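# Dispense one adhesive dot onto every gold pad

## Task

Deposit a single adhesive dot of roughly 110 microliters on every gold pad of the plate. Each dot must stay rounded rather than squashed and lie wholly within its pad. No adhesive may land elsewhere, other pads included; anything beyond a minor smear counts as failure. The scrap strip beside the plate may be used for trials or purging. Paste still oozing from the tip, or a long string hanging from it, drops straight down once you are done, whatever the height. Finish with the tip raised well clear of the plate, then move away.

## Robot and tools

Robot: one six-joint arm (UR-type, ur12e_dispenser). It has no gripper. Its tool is a paste dispensing head: a motor drives a plunger into a 55 ml barrel, and paste exits a plastic tip with a 3 mm opening.

Frames: the scene frame has its origin on the table top beneath the arm base, +z up, and +y to the left when facing along +x. Results report the tool point in this frame: end_effector_position (m), end_effector_quat_wxyz, and linear/angular velocities (m/s, rad/s). The tool point is the centre of the tip's open end. Its own +z runs out of the tip, so with the tip aimed at the table, tool +z points down in the world. Motion commands are given in the tool point's own axes, not in the scene frame. Within 89 mm of the tip only the thin barrel (about 28 mm wide) exists; beyond that, the camera block (-y side) and case (-x side) stick out up to 100 mm. Tilts up to 30 degrees keep everything except the tip off a flat surface.

execute_actions(actions): actions is a list of actions, run in order; an empty list just returns state and images. Each action is a table of up to 15 rows, one row per 1/30 s control step, lasting 0.5 s in total; if fewer than 15 rows are given, the last row repeats. Each row is 7 numbers in [-1, 1]: dx, dy, dz, rx, ry, rz, plunger. The first six are an offset (not a pose) from the tool point's measured pose at the start of that action, in tool axes; every row refers to that same start, not to the preceding row. For the first action of a call the start is the last pose a result reported. Scale: 1.0 = 0.6 m for dx, dy, dz and 180 degrees for the rotation vector rx, ry, rz. Each step the commanded pose is clipped to 100 mm and 16 degrees from the measured pose; a far target may need several actions, and after an action the arm goes at most to the last clipped pose. Motion trails commands by about 0.17 s.

Plunger (7th number): +1 advances at 640 ul/s, -1 retracts at that rate, values between scale linearly, and anything within 0.01 of 0 holds it still. It only runs during an action; between actions it counts as 0. Example: 0.5 for a full 0.5 s action pushes 160 ul of barrel volume.

move(target, speed, blocking): target is one row like the above (7 numbers; the six pose values are an offset in tool axes from the pose in the latest result that shows one, plus the plunger rate, which runs until the move ends). speed is the top path speed in m/s, 0.002 to 0.5, default 0.25; turning is capped at twice that in rad/s. The straight path lasts 0.5 to 10 s and is cut off at 10 s. It does not avoid obstacles, and the tip may lag, deviate, or overshoot speed, especially near full reach. blocking=false returns after 0.5 s while the arm keeps going; use wait(0) to check, and call wait or stop before sending anything else. The result adds a move: line: done (settled near target), off_target, moving, held or fault, plus limits (paced = pose was clipped; held = a check blocked some steps, after which the arm may surge) and the distance remaining.

wait(seconds): 0 to 10; the arm keeps its last command and a running move continues. stop(): brakes a running move; faster moves need more room. zoom_image(camera, region): camera cam_low or cam_wrist; region [x0, y0, x1, y1] in pixels from the top-left, at most 504 by 504. Full images are cam_low 672x504 (fixed pinhole) and cam_wrist 616x616 (fisheye on the tool). read_manual(section): only "licences"; moves nothing. finished_scene(scene): integer number of the scene being ended; irreversible; reports success.

Result lines: force_n (N) and torque_nm (N m) come from the wrist sensor in tool axes, one sample at action end, n/a at the start, noisy (up to 3.4 N) with a fixed offset (usually under 5.5 N). A force z clearly lower than in free air means the tip rests on a surface, whose height is then the tool point's. left_ml is barrel paste by motor count; status is ready, moving, empty, or fault (stalled behind a blocked tip; clears only with a retract). Hand target is the pose the controller is driving toward. A pose unreachable line means the clearance check altered or blocked the command. Step readings list positions at some steps, with HELD where a row was held back. Joint torques are raw drive outputs, not contact forces. MOTOR HOT warns from 70 C; 85 C triggers an OVER-TEMPERATURE FAULT with braking.

Dispensing behaviour: pressure must build before paste flows, so the first push (and the first after a retract) yields less than the plunger volume, and flow continues after the plunger stops. A sufficient retract stops the flow; too much leaves a gap the next push must refill. Retracting never sucks paste in. Hold the tip roughly one dot-height above the pad, vertical: touching the surface blocks flow and can stall the motor; too low flattens the dot; too high gives a late, wandering thread; a tilted tip places paste off to one side. After the flow stops, lift straight up until the thread breaks; leaving sideways drags a string. Leftover paste on the tip falls on the next surface approached. Calibrate on the scrap strip first. Finish with flow stopped and the tip high above the plate.

Avoid: any contact that reaches 150 N or a joint load limit (pan/lift 287, elbow 130, wrists 46.9 N m), which halts the arm for 10 s and drops the rest of the call. The arm is stiff, so commanding even slightly past a firm contact can fault; keep touches slow. Avoid slams, dropped paste, and hard pushes.

Each tool is called after "Call:" in YAML: its name, and indented under it one key for each argument.

## Session

Call:
execute_actions:
  actions: []

Scene clock: 0.00 s.
end_effector_position=(+0.6087, -0.1323, +0.2773) left_ml=21.0 status=ready force_n=(+1.3, +1.7, +3.6) torque_nm=(+0.61, -0.55, -0.09) end_effector_quat_wxyz=(-0.279, +0.660, +0.644, +0.269) end_effector_velocity=(+0.000, -0.000, +0.001) end_effector_angular_velocity=(+0.000, -0.001, -0.001)
Joint positions: [-0.297 -1.728  1.955 -1.801 -1.57  -1.868]
Joint velocities: [-0.    -0.001 -0.    -0.     0.001 -0.   ]
Joint torques (N m, as the arm reports them, + toward a larger angle): no reading
Hand target: +0.609, -0.132, +0.277; -0.279, +0.660, +0.644, +0.269

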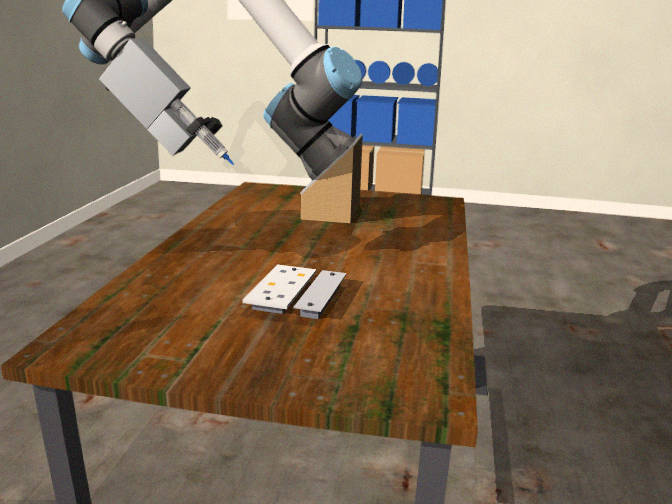

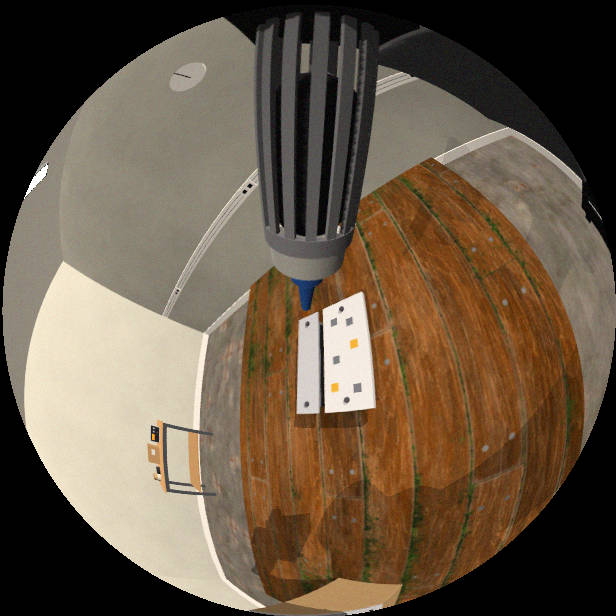

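Call:
move:
  target: [0.067,0.235,0.365,0,-0.253,0,0]

Scene clock: 11.10 s.
end_effector_position=(+0.7489, +0.0509, +0.1495) left_ml=21.0 status=ready force_n=(-0.5, +4.3, -0.8) torque_nm=(+1.50, +0.41, +0.00) end_effector_quat_wxyz=(-0.009, +0.712, +0.702, -0.007) end_effector_velocity=(+0.001, +0.002, -0.002) end_effector_angular_velocity=(-0.009, +0.005, +0.000)
Joint positions: [ 0.265 -1.071  1.834 -2.074 -2.329 -1.201]
Joint velocities: [ 0.003  0.01  -0.008  0.01  -0.006  0.011]
Joint torques (N m, as the arm reports them, + toward a larger angle): [ 63.2  -28.88 -40.29  -0.38  -2.3    2.85]
Hand target: +0.749, +0.051, +0.149; -0.009, +0.712, +0.702, -0.008
Off the commanded pose: 0.001 m, 0 deg.
move: done
camera_calibration (this result's frames):
cam_wrist: T_world_to_cam=[[-0.0277446, -0.999218, 0.0281686, 0.0658518], [-0.82789, 0.00717683, -0.560845, 0.702283], [0.560205, -0.0388809, -0.827441, -0.194139], [0, 0, 0, 1]] pos_world=[0.691997, 0.0532118, 0.231379]

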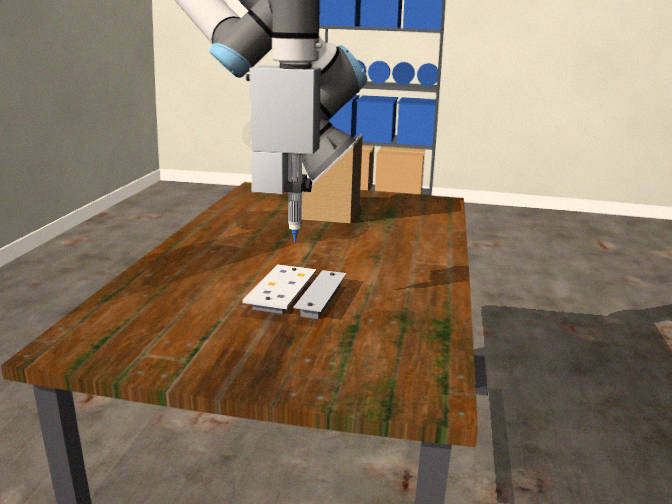

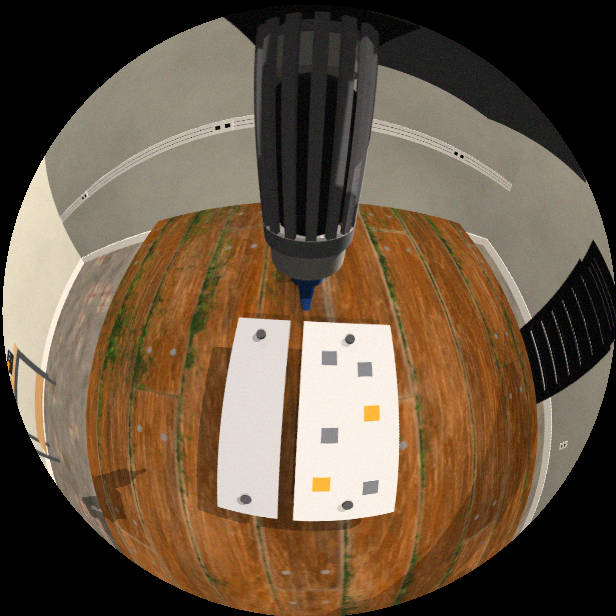

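Call:
move:
  target: [0.09,-0.1,0.15,0,0,0,0]

Scene clock: 19.57 s.
end_effector_position=(+0.6876, +0.1059, +0.0612) left_ml=21.0 status=ready force_n=(+2.7, +2.3, +6.0) torque_nm=(+0.83, -1.23, -0.03) end_effector_quat_wxyz=(-0.009, +0.712, +0.702, -0.007) end_effector_velocity=(-0.000, +0.000, -0.001) end_effector_angular_velocity=(+0.001, -0.001, -0.001)
Joint positions: [ 0.252 -1.008  2.    -2.314 -2.332 -1.218]
Joint velocities: [-0.001  0.     0.003 -0.006 -0.    -0.002]
Joint torques (N m, as the arm reports them, + toward a larger angle): [ 26.48 -27.97 -17.1   -5.71  -2.37  -2.65]
Hand target: +0.688, +0.106, +0.061; -0.009, +0.712, +0.702, -0.007
Off the commanded pose: 0.000 m, 0 deg.
move: done
camera_calibration (this result's frames):
cam_wrist: T_world_to_cam=[[-0.0277839, -0.999215, 0.0282338, 0.121571], [-0.827936, 0.00717609, -0.560776, 0.601705], [0.560134, -0.0389563, -0.827486, -0.230673], [0, 0, 0, 1]] pos_world=[0.630759, 0.108171, 0.143111]

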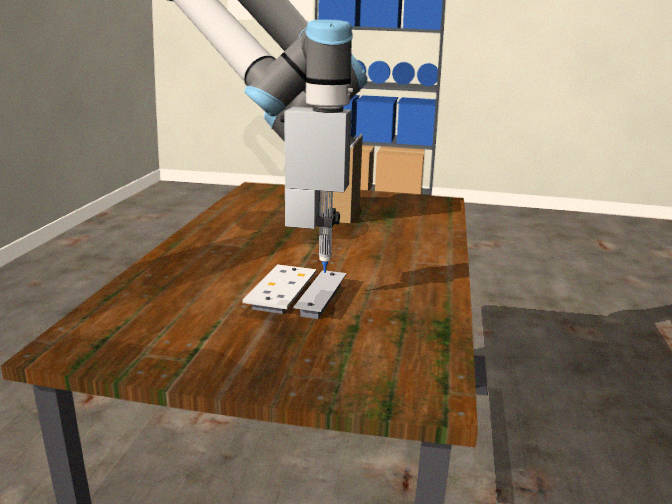

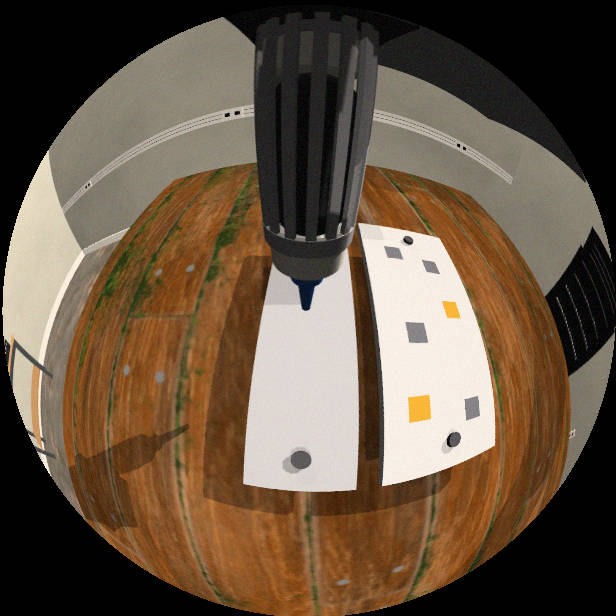

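Call:
move:
  target: [0,0,0.055,0,0,0,0]
  speed: 0.03

Call:
move:
  target: [0,0,0.004,0,0,0,0]
  speed: 0.004

Call:
move:
  target: [0,0,0.004,0,0,0,0]
  speed: 0.004

Scene clock: 26.60 s.
end_effector_position=(+0.6868, +0.1059, +0.0285) left_ml=21.0 status=ready force_n=(+1.2, -1.8, -0.5) torque_nm=(-0.43, -0.25, +0.07) end_effector_quat_wxyz=(-0.009, +0.712, +0.702, -0.007) end_effector_velocity=(+0.000, +0.000, -0.002) end_effector_angular_velocity=(+0.000, -0.000, +0.000)
Joint positions: [ 0.222 -0.979  2.025 -2.397 -2.339 -1.259]
Joint velocities: [-0.002  0.002  0.002 -0.007 -0.    -0.004]
Joint torques (N m, as the arm reports them, + toward a larger angle): [ 26.32 -27.65 -15.02  -5.47  -2.22  -2.63]
Hand target: +0.687, +0.106, +0.028; -0.009, +0.712, +0.702, -0.007
Off the commanded pose: 0.000 m, 0 deg.
move: done
camera_calibration (this result's frames):
cam_wrist: T_world_to_cam=[[-0.0278111, -0.999212, 0.028313, 0.122528], [-0.827939, 0.00715438, -0.560773, 0.582688], [0.560128, -0.0390371, -0.827486, -0.257332], [0, 0, 0, 1]] pos_world=[0.629976, 0.108217, 0.110347]

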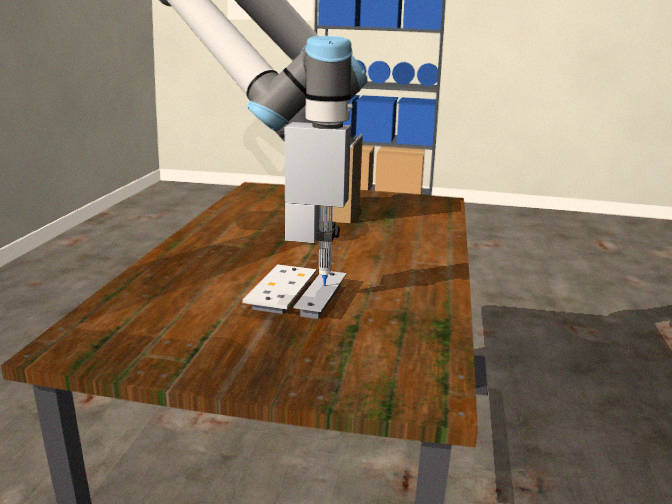

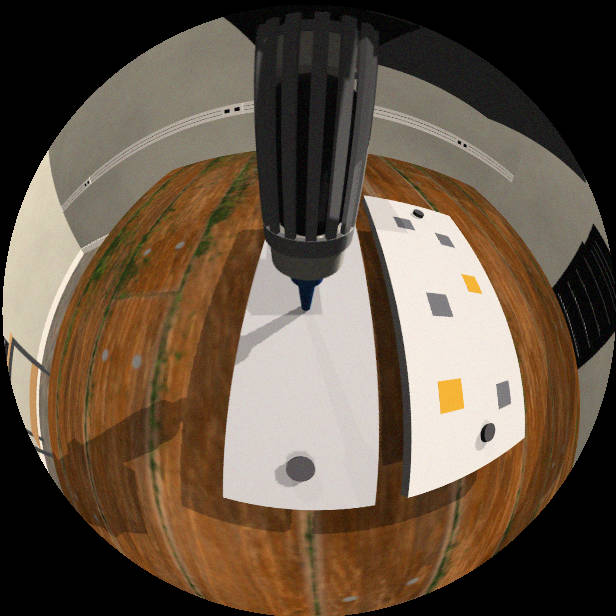

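Scene clock: 37.13 s.
end_effector_position=(+0.6870, +0.1059, +0.0281) left_ml=21.0 status=ready force_n=(-3.5, -10.1, -31.3) torque_nm=(+0.52, +0.69, -0.18) end_effector_quat_wxyz=(-0.009, +0.712, +0.702, -0.007) end_effector_velocity=(+0.001, -0.002, +0.001) end_effector_angular_velocity=(-0.000, -0.001, -0.002)
Joint positions: [ 0.222 -0.979  2.026 -2.4   -2.34  -1.26 ]
Joint velocities: [-0.001 -0.002 -0.     0.    -0.001 -0.   ]
Joint torques (N m, as the arm reports them, + toward a larger angle): [ 43.86 -43.79 -24.88  -3.1   -0.07  -0.17]
Hand target: +0.687, +0.106, +0.028; -0.009, +0.712, +0.702, -0.007
Off the commanded pose: 0.002 m, 0 deg.
FORCE FAULT: contact force on the arm reached its limit, and the arm stopped for 10 seconds. The contact can be on any part of the arm, not only on its tool. That time counts as 20 of the actions that you can send in this scene. The arm's remaining commands of this call were not run. The arm holds still and accepts commands again. Move the arm away from the contact; if what it grips holds it there, let go first. Pushing or pulling that hard again can fault the arm again.
move: fault
camera_calibration (this result's frames):
cam_wrist: T_world_to_cam=[[-0.0273558, -0.999225, 0.0282967, 0.122219], [-0.827477, 0.00675408, -0.56146, 0.582343], [0.560834, -0.038774, -0.82702, -0.258226], [0, 0, 0, 1]] pos_world=[0.63004, 0.108179, 0.109945]

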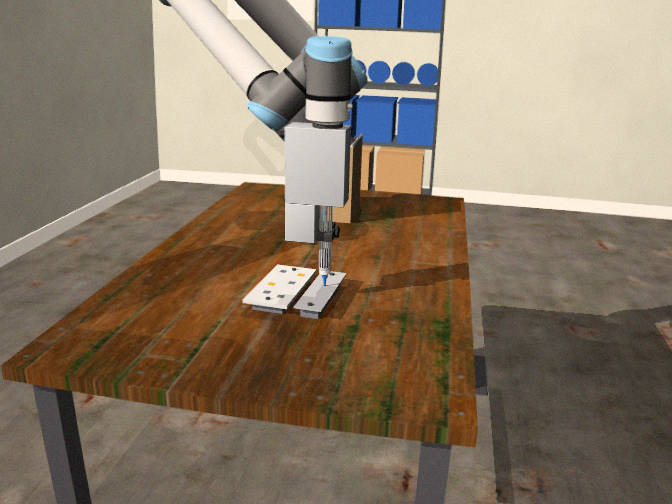

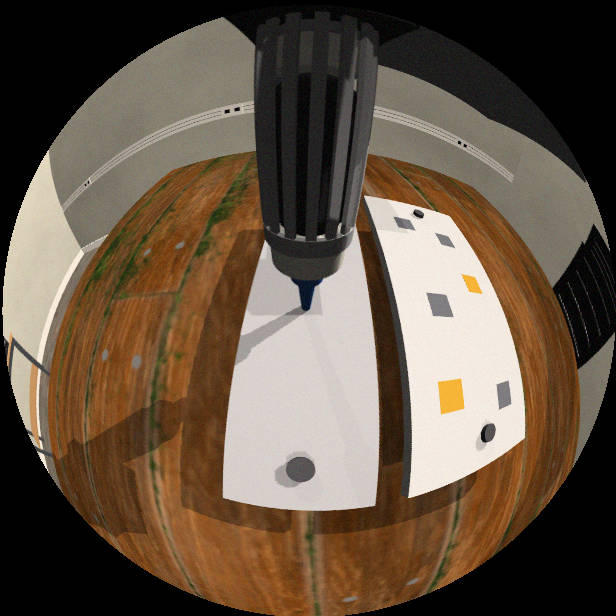

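not run: a fault stop came before this call.

Call:
execute_actions:
  actions:
    - [[0,0,-0.0067,0,0,0,0]]
    - [[0,0,0,0,0,0,0.5]]
    - [[0,0,0,0,0,0,0]]
    - [[0,0,0,0,0,0,0]]
    - [[0,0,0,0,0,0,0]]
    - [[0,0,0,0,0,0,0]]
    - [[0,0,0,0,0,0,-0.25]]
    - [[0,0,0,0,0,0,0]]
    - [[0,0,-0.02,0,0,0,0]]
    - [[0,0,-0.03,0,0,0,0]]
    - [[0,0,0,0,0,0,0]]

Call:
zoom_image:
  camera: "cam_wrist"
  region: [200,250,500,450]

Scene clock: 46.67 s.
end_effector_position=(+0.6878, +0.1059, +0.0617) left_ml=20.9 status=ready force_n=(-4.4, -0.3, +0.1) torque_nm=(+0.05, +1.61, -0.09) end_effector_quat_wxyz=(-0.009, +0.712, +0.702, -0.007) end_effector_velocity=(+0.000, -0.000, -0.000) end_effector_angular_velocity=(-0.000, -0.000, -0.000)
Joint positions: [ 0.253 -1.009  2.    -2.315 -2.332 -1.218]
Joint velocities: [-0.     0.    -0.    -0.001 -0.    -0.   ]
Joint torques (N m, as the arm reports them, + toward a larger angle): [ 46.24 -40.34 -22.62  -5.82   0.93  -2.86]
Hand target: +0.688, +0.106, +0.062; -0.009, +0.712, +0.702, -0.007
Off the commanded pose: 0.000 m, 0 deg.
Step readings (end_effector_position; steps 1 to 15: 1st action; 16 to 30: 2nd action; 31 to 45: 3rd action; 46 to 60: 4th action; 61 to 75: 5th action; 76 to 90: 6th action; 91 to 105: 7th action; 106 to 120: 8th action; 121 to 135: 9th action; 136 to 150: 10th action; 151 to 165: 11th action):
0: (+0.6870, +0.1059, +0.0281)
1: (+0.6870, +0.1059, +0.0281)
2: (+0.6870, +0.1059, +0.0285)
4: (+0.6869, +0.1059, +0.0299)
8: (+0.6870, +0.1059, +0.0315)
15: (+0.6870, +0.1059, +0.0321)
16: (+0.6871, +0.1059, +0.0321)
17: (+0.6871, +0.1059, +0.0321)
19: (+0.6871, +0.1059, +0.0321)
23: (+0.6871, +0.1059, +0.0321)
30: (+0.6871, +0.1059, +0.0321)
31: (+0.6871, +0.1059, +0.0321)
32: (+0.6871, +0.1059, +0.0321)
34: (+0.6871, +0.1059, +0.0321)
38: (+0.6871, +0.1059, +0.0321)
45: (+0.6871, +0.1059, +0.0321)
46: (+0.6871, +0.1059, +0.0321)
47: (+0.6871, +0.1059, +0.0321)
49: (+0.6871, +0.1059, +0.0321)
53: (+0.6871, +0.1059, +0.0321)
60: (+0.6871, +0.1059, +0.0321)
61: (+0.6871, +0.1059, +0.0321)
62: (+0.6871, +0.1059, +0.0321)
64: (+0.6871, +0.1059, +0.0321)
68: (+0.6871, +0.1059, +0.0321)
75: (+0.6871, +0.1059, +0.0321)
76: (+0.6871, +0.1059, +0.0321)
77: (+0.6871, +0.1059, +0.0321)
79: (+0.6871, +0.1059, +0.0321)
83: (+0.6871, +0.1059, +0.0321)
90: (+0.6871, +0.1059, +0.0321)
91: (+0.6871, +0.1059, +0.0321)
92: (+0.6871, +0.1059, +0.0321)
94: (+0.6871, +0.1059, +0.0321)
98: (+0.6871, +0.1059, +0.0321)
105: (+0.6871, +0.1059, +0.0321)
106: (+0.6871, +0.1059, +0.0321)
107: (+0.6871, +0.1059, +0.0321)
109: (+0.6871, +0.1059, +0.0321)
113: (+0.6871, +0.1059, +0.0321)
120: (+0.6871, +0.1059, +0.0321)
121: (+0.6871, +0.1059, +0.0321)
122: (+0.6872, +0.1059, +0.0333)
124: (+0.6874, +0.1059, +0.0379)
128: (+0.6873, +0.1059, +0.0424)
135: (+0.6873, +0.1059, +0.0439)
136: (+0.6873, +0.1059, +0.0440)
137: (+0.6876, +0.1059, +0.0458)
139: (+0.6879, +0.1059, +0.0526)
143: (+0.6878, +0.1059, +0.0593)
150: (+0.6877, +0.1059, +0.0616)
151: (+0.6877, +0.1059, +0.0617)
152: (+0.6877, +0.1059, +0.0617)
154: (+0.6877, +0.1059, +0.0617)
158: (+0.6877, +0.1059, +0.0617)
165: end_effector_position above
camera_calibration (this result's frames):
cam_wrist: T_world_to_cam=[[-0.0274925, -0.999226, 0.0281437, 0.121341], [-0.827384, 0.00694688, -0.561594, 0.601831], [0.560964, -0.0387252, -0.826934, -0.230995], [0, 0, 0, 1]] pos_world=[0.630861, 0.108121, 0.143552]

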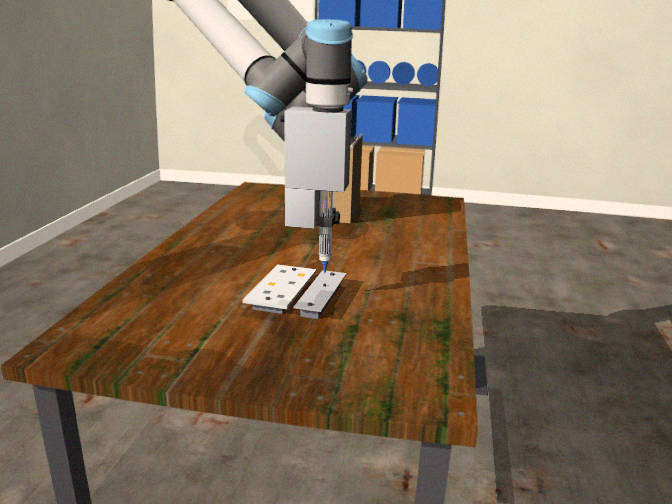

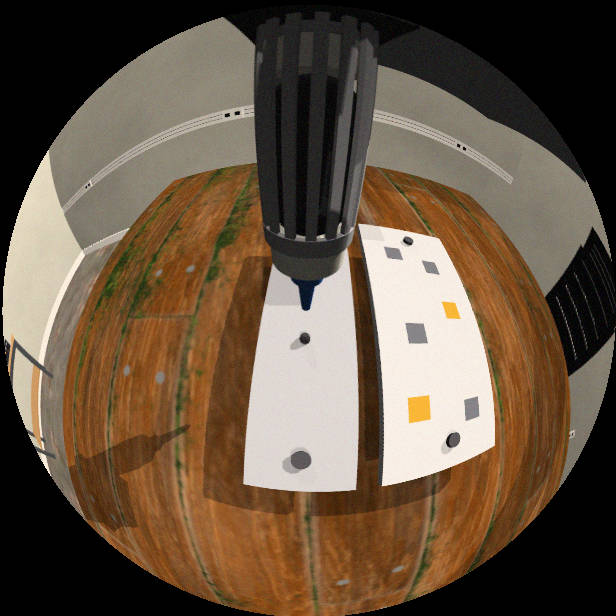

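Region (200, 250, 500, 450) of cam_wrist's 616x616 image, scaled by 1.680, with more detail than that image has.

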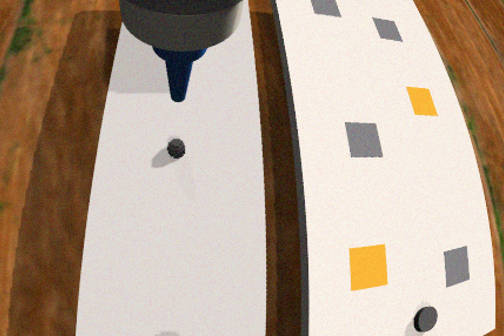

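Call:
execute_actions:
  actions:
    - [[0,-0.03,0.03,0,0,0,0]]
    - [[0,0,0,0,0,0,0]]
    - [[0,0,0.0185,0,0,0,0]]
    - [[0,0,0,0,0,0,0]]
    - [[0,0,0,0,0,0,0.6]]
    - [[0,0,0,0,0,0,0]]
    - [[0,0,0,0,0,0,0]]
    - [[0,0,0,0,0,0,0]]
    - [[0,0,0,0,0,0,0]]
    - [[0,0,0,0,0,0,0]]
    - [[0,0,0,0,0,0,0]]
    - [[0,0,0,0,0,0,-0.25]]
    - [[0,0,0,0,0,0,0]]
    - [[0,0,-0.02,0,0,0,0]]
    - [[0,0,-0.03,0,0,0,0]]
    - [[0,0,0,0,0,0,0]]

Call:
zoom_image:
  camera: "cam_wrist"
  region: [200,250,500,450]

Scene clock: 60.03 s.
end_effector_position=(+0.6701, +0.1061, +0.0630) left_ml=20.8 status=ready force_n=(+0.4, +1.2, +0.0) torque_nm=(+0.47, -0.09, -0.05) end_effector_quat_wxyz=(-0.009, +0.712, +0.702, -0.007) end_effector_velocity=(-0.001, -0.000, -0.001) end_effector_angular_velocity=(-0.001, +0.001, +0.001)
Joint positions: [ 0.26  -1.026  2.031 -2.322 -2.331 -1.209]
Joint velocities: [-0.     0.001  0.001 -0.    -0.001 -0.   ]
Joint torques (N m, as the arm reports them, + toward a larger angle): [ 44.28 -38.29 -21.6   -5.63   1.07  -2.64]
Hand target: +0.670, +0.106, +0.063; -0.009, +0.712, +0.702, -0.007
Off the commanded pose: 0.000 m, 0 deg.
Step readings (end_effector_position; steps 1 to 15: 1st action; 16 to 30: 2nd action; 31 to 45: 3rd action; 46 to 60: 4th action; 61 to 75: 5th action; 76 to 90: 6th action; 91 to 105: 7th action; 106 to 120: 8th action; 121 to 135: 9th action; 136 to 150: 10th action; 151 to 165: 11th action; 166 to 180: 12th action; 181 to 195: 13th action):
0: (+0.6877, +0.1059, +0.0616)
1: (+0.6877, +0.1059, +0.0616)
2: (+0.6864, +0.1057, +0.0602)
4: (+0.6790, +0.1059, +0.0534)
8: (+0.6719, +0.1061, +0.0468)
15: (+0.6697, +0.1061, +0.0444)
16: (+0.6696, +0.1061, +0.0444)
17: (+0.6696, +0.1061, +0.0443)
19: (+0.6696, +0.1061, +0.0443)
23: (+0.6696, +0.1061, +0.0443)
30: (+0.6696, +0.1061, +0.0444)
31: (+0.6697, +0.1061, +0.0444)
32: (+0.6696, +0.1060, +0.0433)
34: (+0.6695, +0.1060, +0.0392)
38: (+0.6694, +0.1061, +0.0350)
45: (+0.6694, +0.1061, +0.0335)
46: (+0.6694, +0.1061, +0.0334)
47: (+0.6694, +0.1061, +0.0334)
49: (+0.6694, +0.1061, +0.0334)
53: (+0.6694, +0.1061, +0.0334)
60: (+0.6694, +0.1061, +0.0334)
61: (+0.6694, +0.1061, +0.0334)
62: (+0.6694, +0.1061, +0.0334)
64: (+0.6694, +0.1061, +0.0334)
68: (+0.6694, +0.1061, +0.0334)
75: (+0.6694, +0.1061, +0.0334)
76: (+0.6694, +0.1061, +0.0334)
77: (+0.6694, +0.1061, +0.0334)
79: (+0.6694, +0.1061, +0.0334)
83: (+0.6694, +0.1061, +0.0334)
90: (+0.6694, +0.1061, +0.0334)
91: (+0.6694, +0.1061, +0.0334)
92: (+0.6694, +0.1061, +0.0334)
94: (+0.6694, +0.1061, +0.0334)
98: (+0.6694, +0.1061, +0.0334)
105: (+0.6694, +0.1061, +0.0334)
106: (+0.6694, +0.1061, +0.0334)
107: (+0.6694, +0.1061, +0.0334)
109: (+0.6694, +0.1061, +0.0334)
113: (+0.6694, +0.1061, +0.0334)
120: (+0.6694, +0.1061, +0.0334)
121: (+0.6694, +0.1061, +0.0334)
122: (+0.6694, +0.1061, +0.0334)
124: (+0.6694, +0.1061, +0.0334)
128: (+0.6694, +0.1061, +0.0334)
135: (+0.6694, +0.1061, +0.0334)
136: (+0.6694, +0.1061, +0.0334)
137: (+0.6694, +0.1061, +0.0334)
139: (+0.6694, +0.1061, +0.0334)
143: (+0.6694, +0.1061, +0.0334)
150: (+0.6694, +0.1061, +0.0334)
151: (+0.6694, +0.1061, +0.0334)
152: (+0.6694, +0.1061, +0.0334)
154: (+0.6694, +0.1061, +0.0334)
158: (+0.6694, +0.1061, +0.0334)
165: (+0.6694, +0.1061, +0.0334)
166: (+0.6694, +0.1061, +0.0334)
167: (+0.6694, +0.1061, +0.0334)
169: (+0.6694, +0.1061, +0.0334)
173: (+0.6694, +0.1061, +0.0334)
180: (+0.6694, +0.1061, +0.0334)
181: (+0.6694, +0.1061, +0.0334)
182: (+0.6694, +0.1061, +0.0334)
184: (+0.6694, +0.1061, +0.0334)
Lines left out of this list: 17.
camera_calibration (this result's frames):
cam_wrist: T_world_to_cam=[[-0.0275311, -0.999225, 0.0281464, 0.121043], [-0.827424, 0.00698011, -0.561535, 0.587945], [0.560903, -0.0387487, -0.826974, -0.219954], [0, 0, 0, 1]] pos_world=[0.613184, 0.108322, 0.144849]

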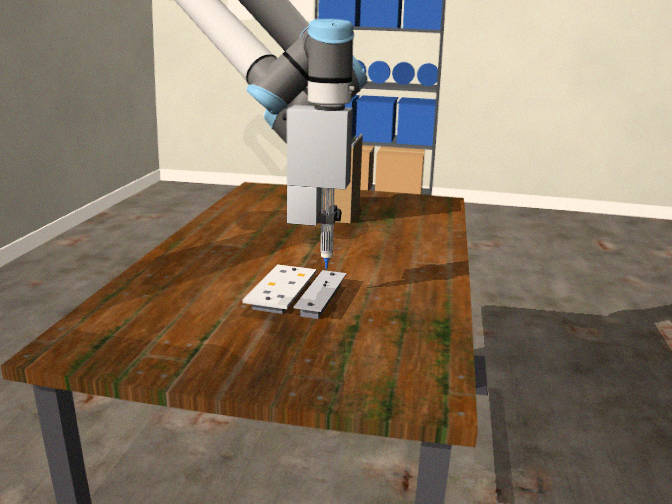

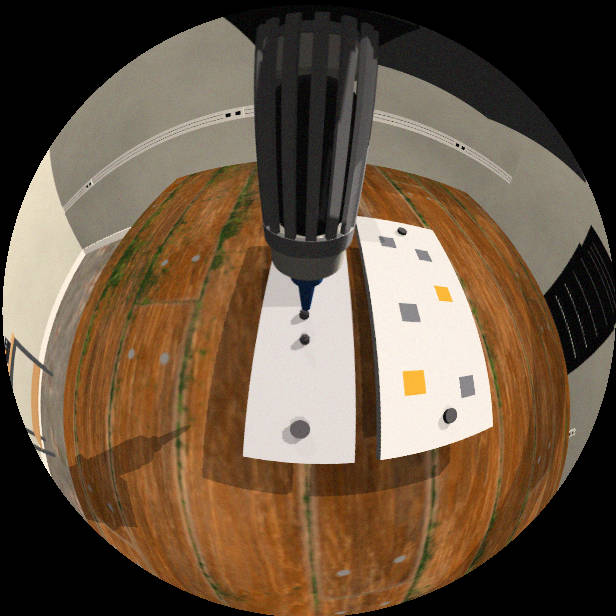

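Region (200, 250, 500, 450) of cam_wrist's 616x616 image, scaled by 1.680, with more detail than that image has.

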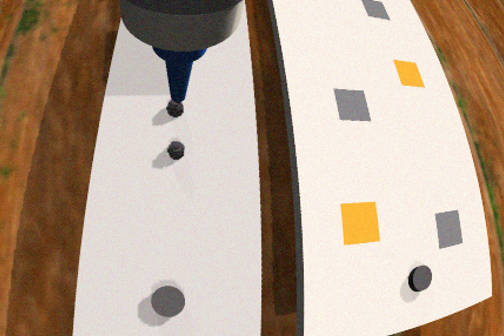

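Call:
move:
  target: [-0.113,-0.05,0,0,0,0,0]
  speed: 0.1

Call:
zoom_image:
  camera: "cam_wrist"
  region: [200,250,500,450]

Scene clock: 64.87 s.
end_effector_position=(+0.6393, +0.0388, +0.0636) left_ml=20.8 status=ready force_n=(+0.5, +3.6, +1.3) torque_nm=(+1.26, -0.09, -0.09) end_effector_quat_wxyz=(-0.009, +0.712, +0.702, -0.007) end_effector_velocity=(+0.000, -0.002, +0.001) end_effector_angular_velocity=(-0.000, -0.001, -0.001)
Joint positions: [ 0.205 -1.144  2.122 -2.347 -2.343 -1.283]
Joint velocities: [-0.002 -0.004  0.002 -0.001 -0.001 -0.002]
Joint torques (N m, as the arm reports them, + toward a larger angle): [ 18.55 -54.31 -17.74  -5.45  -1.72  -2.57]
Hand target: +0.639, +0.039, +0.064; -0.009, +0.712, +0.702, -0.007
Off the commanded pose: 0.000 m, 0 deg.
move: done
camera_calibration (this result's frames):
cam_wrist: T_world_to_cam=[[-0.0275524, -0.99922, 0.0282892, 0.0529686], [-0.827412, 0.00691669, -0.561552, 0.56322], [0.560919, -0.0388789, -0.826957, -0.204799], [0, 0, 0, 1]] pos_world=[0.58235, 0.0410693, 0.145419]

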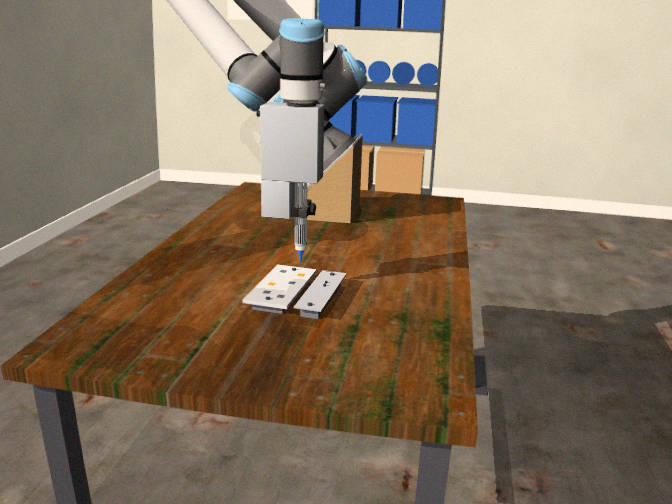

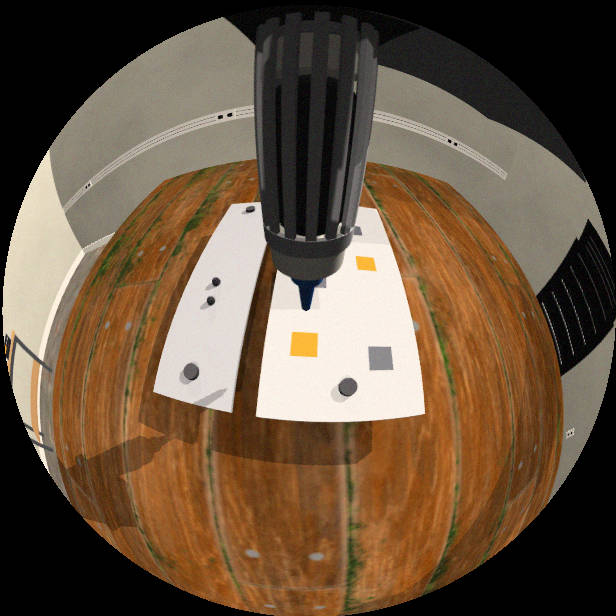

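Region (200, 250, 500, 450) of cam_wrist's 616x616 image, scaled by 1.680, with more detail than that image has.

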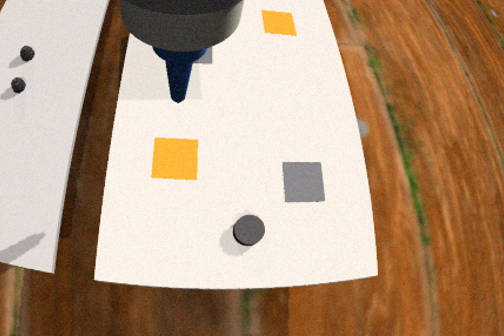

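Call:
move:
  target: [0,-0.003,0.042,0,0,0,0]
  speed: 0.04

Call:
zoom_image:
  camera: "cam_wrist"
  region: [200,250,500,450]

Scene clock: 69.20 s.
end_effector_position=(+0.6369, +0.0388, +0.0387) left_ml=20.8 status=ready force_n=(-6.7, +6.7, -0.8) torque_nm=(+2.66, +2.51, -0.15) end_effector_quat_wxyz=(-0.009, +0.712, +0.702, -0.007) end_effector_velocity=(-0.001, -0.000, -0.003) end_effector_angular_velocity=(-0.001, +0.001, +0.000)
Joint positions: [ 0.18  -1.122  2.146 -2.417 -2.348 -1.318]
Joint velocities: [-0.003  0.003  0.004 -0.007 -0.001 -0.003]
Joint torques (N m, as the arm reports them, + toward a larger angle): [ 21.82 -25.01 -15.19  -6.31  -2.15  -2.51]
Hand target: +0.637, +0.039, +0.038; -0.009, +0.712, +0.702, -0.007
Off the commanded pose: 0.000 m, 0 deg.
move: done
camera_calibration (this result's frames):
cam_wrist: T_world_to_cam=[[-0.027581, -0.999217, 0.0283637, 0.0536712], [-0.827425, 0.00689945, -0.561534, 0.547278], [0.560899, -0.0389565, -0.826967, -0.224072], [0, 0, 0, 1]] pos_world=[0.579993, 0.0411242, 0.120493]

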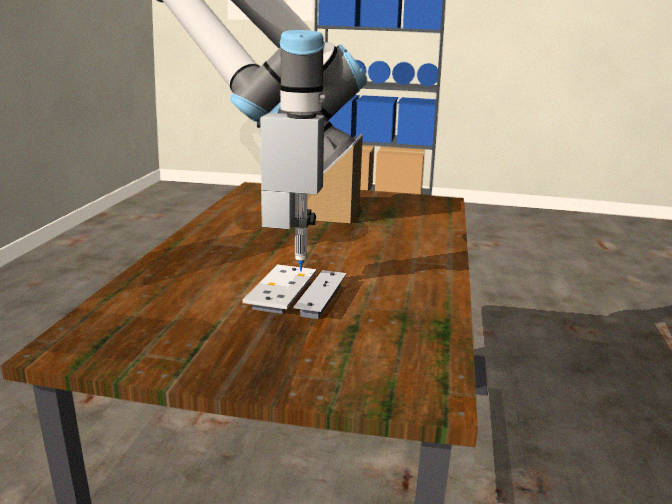

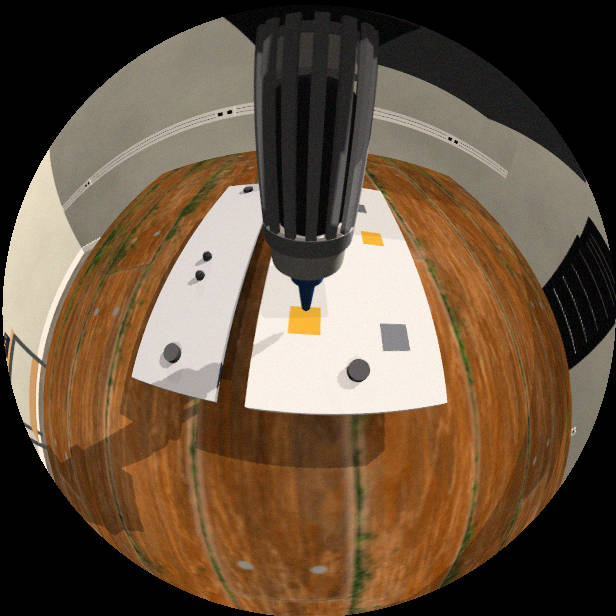

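Region (200, 250, 500, 450) of cam_wrist's 616x616 image, scaled by 1.680, with more detail than that image has.

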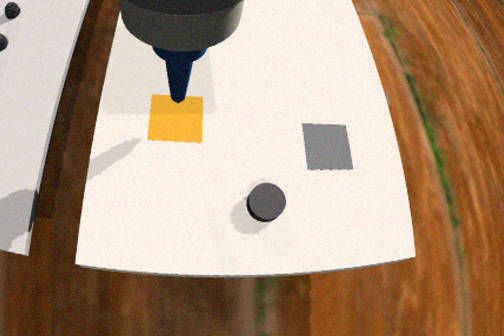

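Call:
execute_actions:
  actions:
    - [[0.001,0,0.009,0,0,0,0]]
    - [[0,0,0,0,0,0,0]]
    - [[0,0,0,0,0,0,0.6]]
    - [[0,0,0,0,0,0,0]]
    - [[0,0,0,0,0,0,0]]
    - [[0,0,0,0,0,0,0]]
    - [[0,0,0,0,0,0,0]]
    - [[0,0,0,0,0,0,0]]
    - [[0,0,0,0,0,0,0]]
    - [[0,0,0,0,0,0,-0.25]]
    - [[0,0,0,0,0,0,0]]
    - [[0,0,-0.02,0,0,0,0]]
    - [[0,0,-0.03,0,0,0,0]]
    - [[0,0,0,0,0,0,0]]

Call:
move:
  target: [-0.088,0.114,0,0,0,0,0]
  speed: 0.1

Call:
zoom_image:
  camera: "cam_wrist"
  region: [200,250,500,450]

Scene clock: 82.17 s.
end_effector_position=(+0.6376, +0.0394, +0.0629) left_ml=20.7 status=ready force_n=(-7.7, +4.6, -3.4) torque_nm=(+1.76, +2.91, +0.15) end_effector_quat_wxyz=(-0.009, +0.712, +0.702, -0.007) end_effector_velocity=(-0.000, -0.000, +0.000) end_effector_angular_velocity=(-0.001, -0.001, +0.002)
Joint positions: [ 0.205 -1.145  2.125 -2.35  -2.343 -1.283]
Joint velocities: [ 0.001 -0.     0.     0.    -0.001 -0.001]
Joint torques (N m, as the arm reports them, + toward a larger angle): [ 39.49 -32.06 -19.51  -5.5    1.03  -2.68]
Hand target: +0.637, +0.039, +0.063; -0.009, +0.712, +0.702, -0.007
Off the commanded pose: 0.000 m, 0 deg.
Step readings (end_effector_position; steps 1 to 15: 1st action; 16 to 30: 2nd action; 31 to 45: 3rd action; 46 to 60: 4th action; 61 to 75: 5th action; 76 to 90: 6th action; 91 to 105: 7th action; 106 to 120: 8th action; 121 to 135: 9th action; 136 to 150: 10th action; 151 to 165: 11th action; 166 to 180: 12th action; 181 to 195: 13th action):
0: (+0.6369, +0.0388, +0.0384)
1: (+0.6369, +0.0388, +0.0384)
2: (+0.6369, +0.0389, +0.0379)
4: (+0.6368, +0.0391, +0.0359)
8: (+0.6368, +0.0394, +0.0340)
15: (+0.6368, +0.0394, +0.0334)
16: (+0.6368, +0.0394, +0.0333)
17: (+0.6368, +0.0394, +0.0333)
19: (+0.6368, +0.0394, +0.0333)
23: (+0.6368, +0.0394, +0.0333)
30: (+0.6368, +0.0394, +0.0333)
31: (+0.6368, +0.0394, +0.0333)
32: (+0.6368, +0.0394, +0.0333)
34: (+0.6368, +0.0394, +0.0333)
38: (+0.6368, +0.0394, +0.0333)
45: (+0.6368, +0.0394, +0.0333)
46: (+0.6368, +0.0394, +0.0333)
47: (+0.6368, +0.0394, +0.0333)
49: (+0.6368, +0.0394, +0.0333)
53: (+0.6368, +0.0394, +0.0333)
60: (+0.6368, +0.0394, +0.0333)
61: (+0.6368, +0.0394, +0.0333)
62: (+0.6368, +0.0394, +0.0333)
64: (+0.6368, +0.0394, +0.0333)
68: (+0.6368, +0.0394, +0.0333)
75: (+0.6368, +0.0394, +0.0333)
76: (+0.6368, +0.0394, +0.0333)
77: (+0.6368, +0.0394, +0.0333)
79: (+0.6368, +0.0394, +0.0333)
83: (+0.6368, +0.0394, +0.0333)
90: (+0.6368, +0.0394, +0.0333)
91: (+0.6368, +0.0394, +0.0333)
92: (+0.6368, +0.0394, +0.0333)
94: (+0.6368, +0.0394, +0.0333)
98: (+0.6368, +0.0394, +0.0333)
105: (+0.6368, +0.0394, +0.0333)
106: (+0.6368, +0.0394, +0.0333)
107: (+0.6368, +0.0394, +0.0333)
109: (+0.6368, +0.0394, +0.0333)
113: (+0.6368, +0.0394, +0.0333)
120: (+0.6368, +0.0394, +0.0333)
121: (+0.6368, +0.0394, +0.0333)
122: (+0.6368, +0.0394, +0.0333)
124: (+0.6368, +0.0394, +0.0333)
128: (+0.6368, +0.0394, +0.0333)
135: (+0.6368, +0.0394, +0.0333)
136: (+0.6368, +0.0394, +0.0333)
137: (+0.6368, +0.0394, +0.0333)
139: (+0.6368, +0.0394, +0.0333)
143: (+0.6368, +0.0394, +0.0333)
150: (+0.6368, +0.0394, +0.0333)
151: (+0.6368, +0.0394, +0.0333)
152: (+0.6368, +0.0394, +0.0333)
154: (+0.6368, +0.0394, +0.0333)
158: (+0.6368, +0.0394, +0.0333)
165: (+0.6368, +0.0394, +0.0333)
166: (+0.6368, +0.0394, +0.0333)
167: (+0.6369, +0.0394, +0.0344)
169: (+0.6370, +0.0393, +0.0389)
173: (+0.6370, +0.0394, +0.0434)
180: (+0.6371, +0.0394, +0.0451)
181: (+0.6371, +0.0394, +0.0452)
182: (+0.6375, +0.0394, +0.0470)
184: (+0.6377, +0.0394, +0.0538)
Lines left out of this list: 7.
camera_calibration (this result's frames):
cam_wrist: T_world_to_cam=[[-0.0277279, -0.999217, 0.0282248, 0.0536404], [-0.827318, 0.00709179, -0.561689, 0.561359], [0.561049, -0.0389253, -0.826867, -0.204449], [0, 0, 0, 1]] pos_world=[0.580616, 0.0416591, 0.144743]

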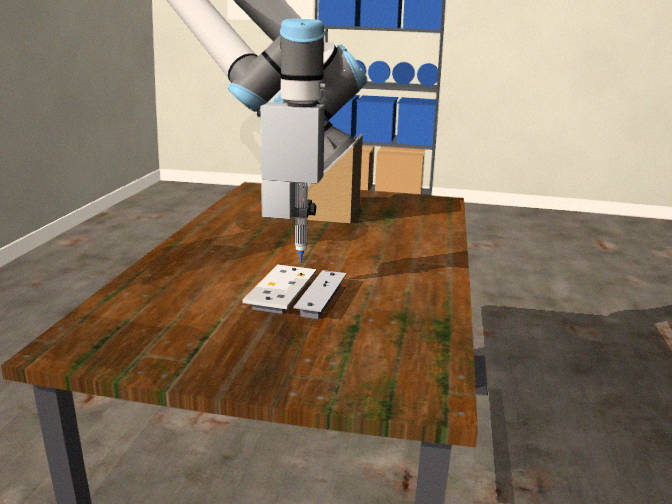

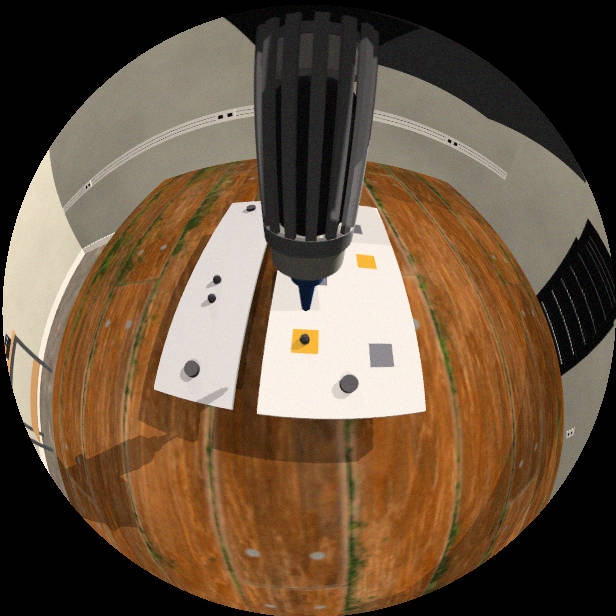

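Scene clock: 83.53 s.
end_effector_position=(+0.7050, -0.0144, +0.0613) left_ml=20.7 status=ready force_n=(+0.2, -0.7, -3.3) torque_nm=(-0.19, -0.10, -0.35) end_effector_quat_wxyz=(-0.009, +0.712, +0.702, -0.007) end_effector_velocity=(+0.001, -0.002, -0.001) end_effector_angular_velocity=(-0.000, +0.001, -0.000)
Joint positions: [ 0.138 -1.137  2.023 -2.321 -2.355 -1.376]
Joint velocities: [-0.002  0.001 -0.003  0.001 -0.    -0.002]
Joint torques (N m, as the arm reports them, + toward a larger angle): [ 26.45 -25.84 -33.84  -0.36  -2.03  -2.41]
Hand target: +0.705, -0.014, +0.061; -0.009, +0.712, +0.702, -0.007
Off the commanded pose: 0.000 m, 0 deg.
move: done
camera_calibration (this result's frames):
cam_wrist: T_world_to_cam=[[-0.0277381, -0.999212, 0.0283781, 0.00184466], [-0.827281, 0.00701151, -0.561745, 0.616575], [0.561104, -0.0390584, -0.826824, -0.245824], [0, 0, 0, 1]] pos_world=[0.648064, -0.0120814, 0.143052]

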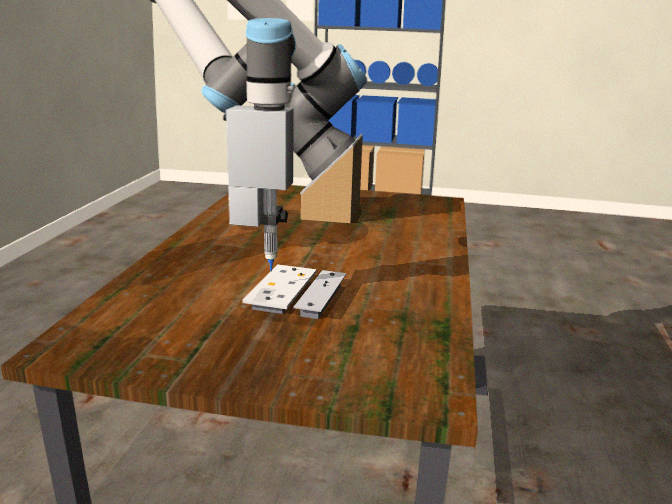

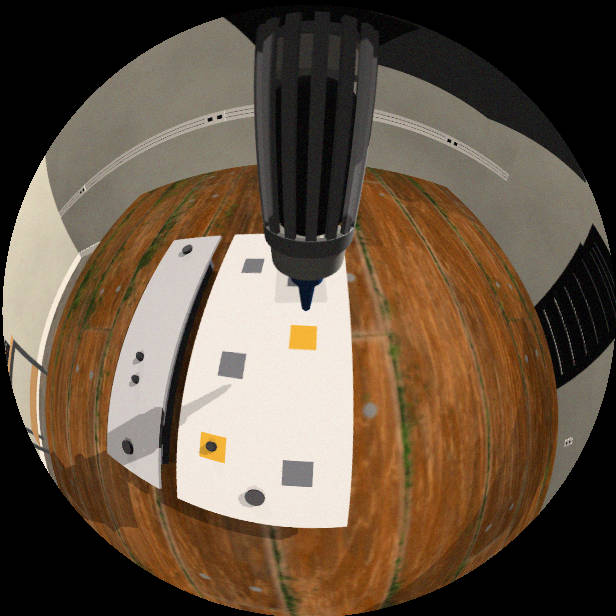

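Region (200, 250, 500, 450) of cam_wrist's 616x616 image, scaled by 1.680, with more detail than that image has.

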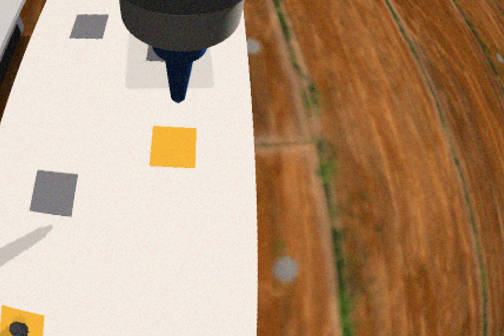

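Call:
execute_actions:
  actions:
    - [[0.0017,0.003,0.03,0,0,0,0]]
    - [[0,0,0,0,0,0,0]]
    - [[0,0,0.016,0,0,0,0]]
    - [[0,0,0,0,0,0,0]]
    - [[0,0,0,0,0,0,0.6]]
    - [[0,0,0,0,0,0,0]]
    - [[0,0,0,0,0,0,0]]
    - [[0,0,0,0,0,0,0]]
    - [[0,0,0,0,0,0,0]]
    - [[0,0,0,0,0,0,0]]
    - [[0,0,0,0,0,0,0]]
    - [[0,0,0,0,0,0,-0.3]]
    - [[0,0,0,0,0,0,0]]
    - [[0,0,-0.02,0,0,0,0]]
    - [[0,0,-0.03,0,0,0,0]]
    - [[0,0,-0.1,0,0,0,0]]
    - [[-0.15,0,0,0,0,0,0]]
    - [[0,0,0,0,0,0,0]]

Call:
finished_scene:
  scene: 1

Scene clock: 98.47 s.
end_effector_position=(+0.7068, -0.1019, +0.1220) left_ml=20.6 status=ready force_n=(+4.0, -2.8, -0.9) torque_nm=(-1.00, -1.59, -0.39) end_effector_quat_wxyz=(-0.008, +0.712, +0.702, -0.007) end_effector_velocity=(-0.000, -0.000, -0.000) end_effector_angular_velocity=(-0.002, +0.000, -0.000)
Joint positions: [ 0.114 -1.275  1.981 -2.165 -2.358 -1.41 ]
Joint velocities: [ 0.     0.001  0.     0.    -0.002  0.001]
Joint torques (N m, as the arm reports them, + toward a larger angle): [ 57.01 -21.59 -36.88  -0.48  -2.17   2.55]
Hand target: +0.707, -0.102, +0.122; -0.008, +0.712, +0.702, -0.007
Off the commanded pose: 0.000 m, 0 deg.
Step readings (end_effector_position; steps 1 to 15: 1st action; 16 to 30: 2nd action; 31 to 45: 3rd action; 46 to 60: 4th action; 61 to 75: 5th action; 76 to 90: 6th action; 91 to 105: 7th action; 106 to 120: 8th action; 121 to 135: 9th action; 136 to 150: 10th action; 151 to 165: 11th action; 166 to 180: 12th action; 181 to 195: 13th action):
0: (+0.7052, -0.0145, +0.0612)
1: (+0.7052, -0.0145, +0.0612)
2: (+0.7051, -0.0144, +0.0595)
4: (+0.7054, -0.0140, +0.0527)
8: (+0.7060, -0.0136, +0.0459)
15: (+0.7064, -0.0134, +0.0435)
16: (+0.7064, -0.0134, +0.0434)
17: (+0.7064, -0.0134, +0.0434)
19: (+0.7064, -0.0134, +0.0434)
23: (+0.7064, -0.0134, +0.0434)
30: (+0.7063, -0.0134, +0.0434)
31: (+0.7063, -0.0134, +0.0434)
32: (+0.7062, -0.0134, +0.0424)
34: (+0.7061, -0.0134, +0.0389)
38: (+0.7061, -0.0134, +0.0353)
45: (+0.7061, -0.0134, +0.0340)
46: (+0.7061, -0.0134, +0.0339)
47: (+0.7061, -0.0134, +0.0339)
49: (+0.7061, -0.0134, +0.0339)
53: (+0.7061, -0.0134, +0.0339)
60: (+0.7061, -0.0134, +0.0339)
61: (+0.7061, -0.0134, +0.0339)
62: (+0.7061, -0.0134, +0.0339)
64: (+0.7061, -0.0134, +0.0339)
68: (+0.7061, -0.0134, +0.0339)
75: (+0.7061, -0.0134, +0.0339)
76: (+0.7061, -0.0134, +0.0339)
77: (+0.7061, -0.0134, +0.0339)
79: (+0.7061, -0.0134, +0.0339)
83: (+0.7061, -0.0134, +0.0339)
90: (+0.7061, -0.0134, +0.0339)
91: (+0.7061, -0.0134, +0.0339)
92: (+0.7061, -0.0134, +0.0339)
94: (+0.7061, -0.0134, +0.0339)
98: (+0.7061, -0.0134, +0.0339)
105: (+0.7061, -0.0134, +0.0339)
106: (+0.7061, -0.0134, +0.0339)
107: (+0.7061, -0.0134, +0.0339)
109: (+0.7061, -0.0134, +0.0339)
113: (+0.7061, -0.0134, +0.0339)
120: (+0.7061, -0.0134, +0.0339)
121: (+0.7061, -0.0134, +0.0339)
122: (+0.7061, -0.0134, +0.0339)
124: (+0.7061, -0.0134, +0.0339)
128: (+0.7061, -0.0134, +0.0339)
135: (+0.7061, -0.0134, +0.0339)
136: (+0.7061, -0.0134, +0.0339)
137: (+0.7061, -0.0134, +0.0339)
139: (+0.7061, -0.0134, +0.0339)
143: (+0.7061, -0.0134, +0.0339)
150: (+0.7061, -0.0134, +0.0339)
151: (+0.7061, -0.0134, +0.0339)
152: (+0.7061, -0.0134, +0.0339)
154: (+0.7061, -0.0134, +0.0339)
158: (+0.7061, -0.0134, +0.0339)
165: (+0.7061, -0.0134, +0.0339)
166: (+0.7061, -0.0134, +0.0339)
167: (+0.7061, -0.0134, +0.0339)
169: (+0.7061, -0.0134, +0.0339)
173: (+0.7061, -0.0134, +0.0339)
180: (+0.7061, -0.0134, +0.0339)
181: (+0.7061, -0.0134, +0.0339)
182: (+0.7061, -0.0134, +0.0339)
184: (+0.7061, -0.0134, +0.0339)
Lines left out of this list: 27.
camera_calibration (this result's frames):
cam_wrist: T_world_to_cam=[[-0.0278868, -0.999194, 0.0288624, -0.0872764], [-0.827041, 0.00684545, -0.5621, 0.652656], [0.56145, -0.0395456, -0.826565, -0.200356], [0, 0, 0, 1]] pos_world=[0.64983, -0.0995971, 0.20377]

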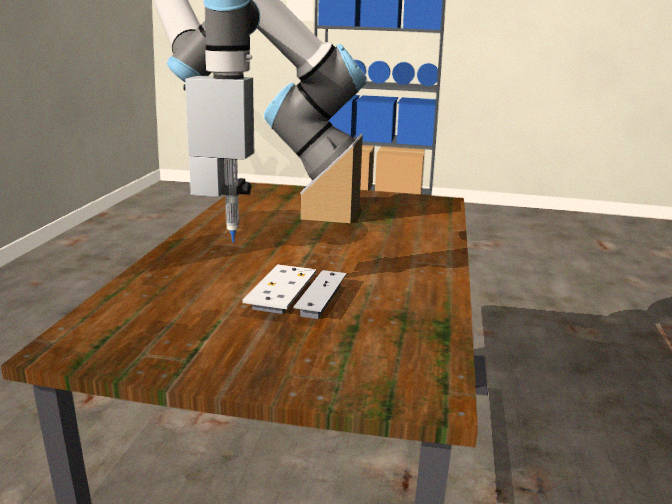

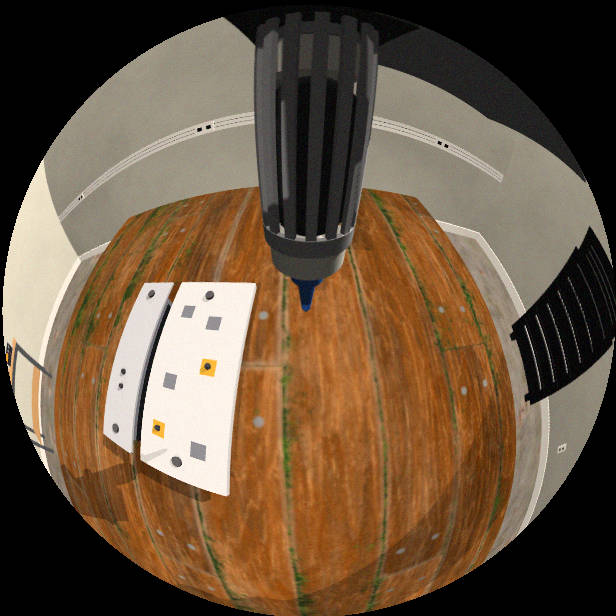

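The scene is finished: the task was done.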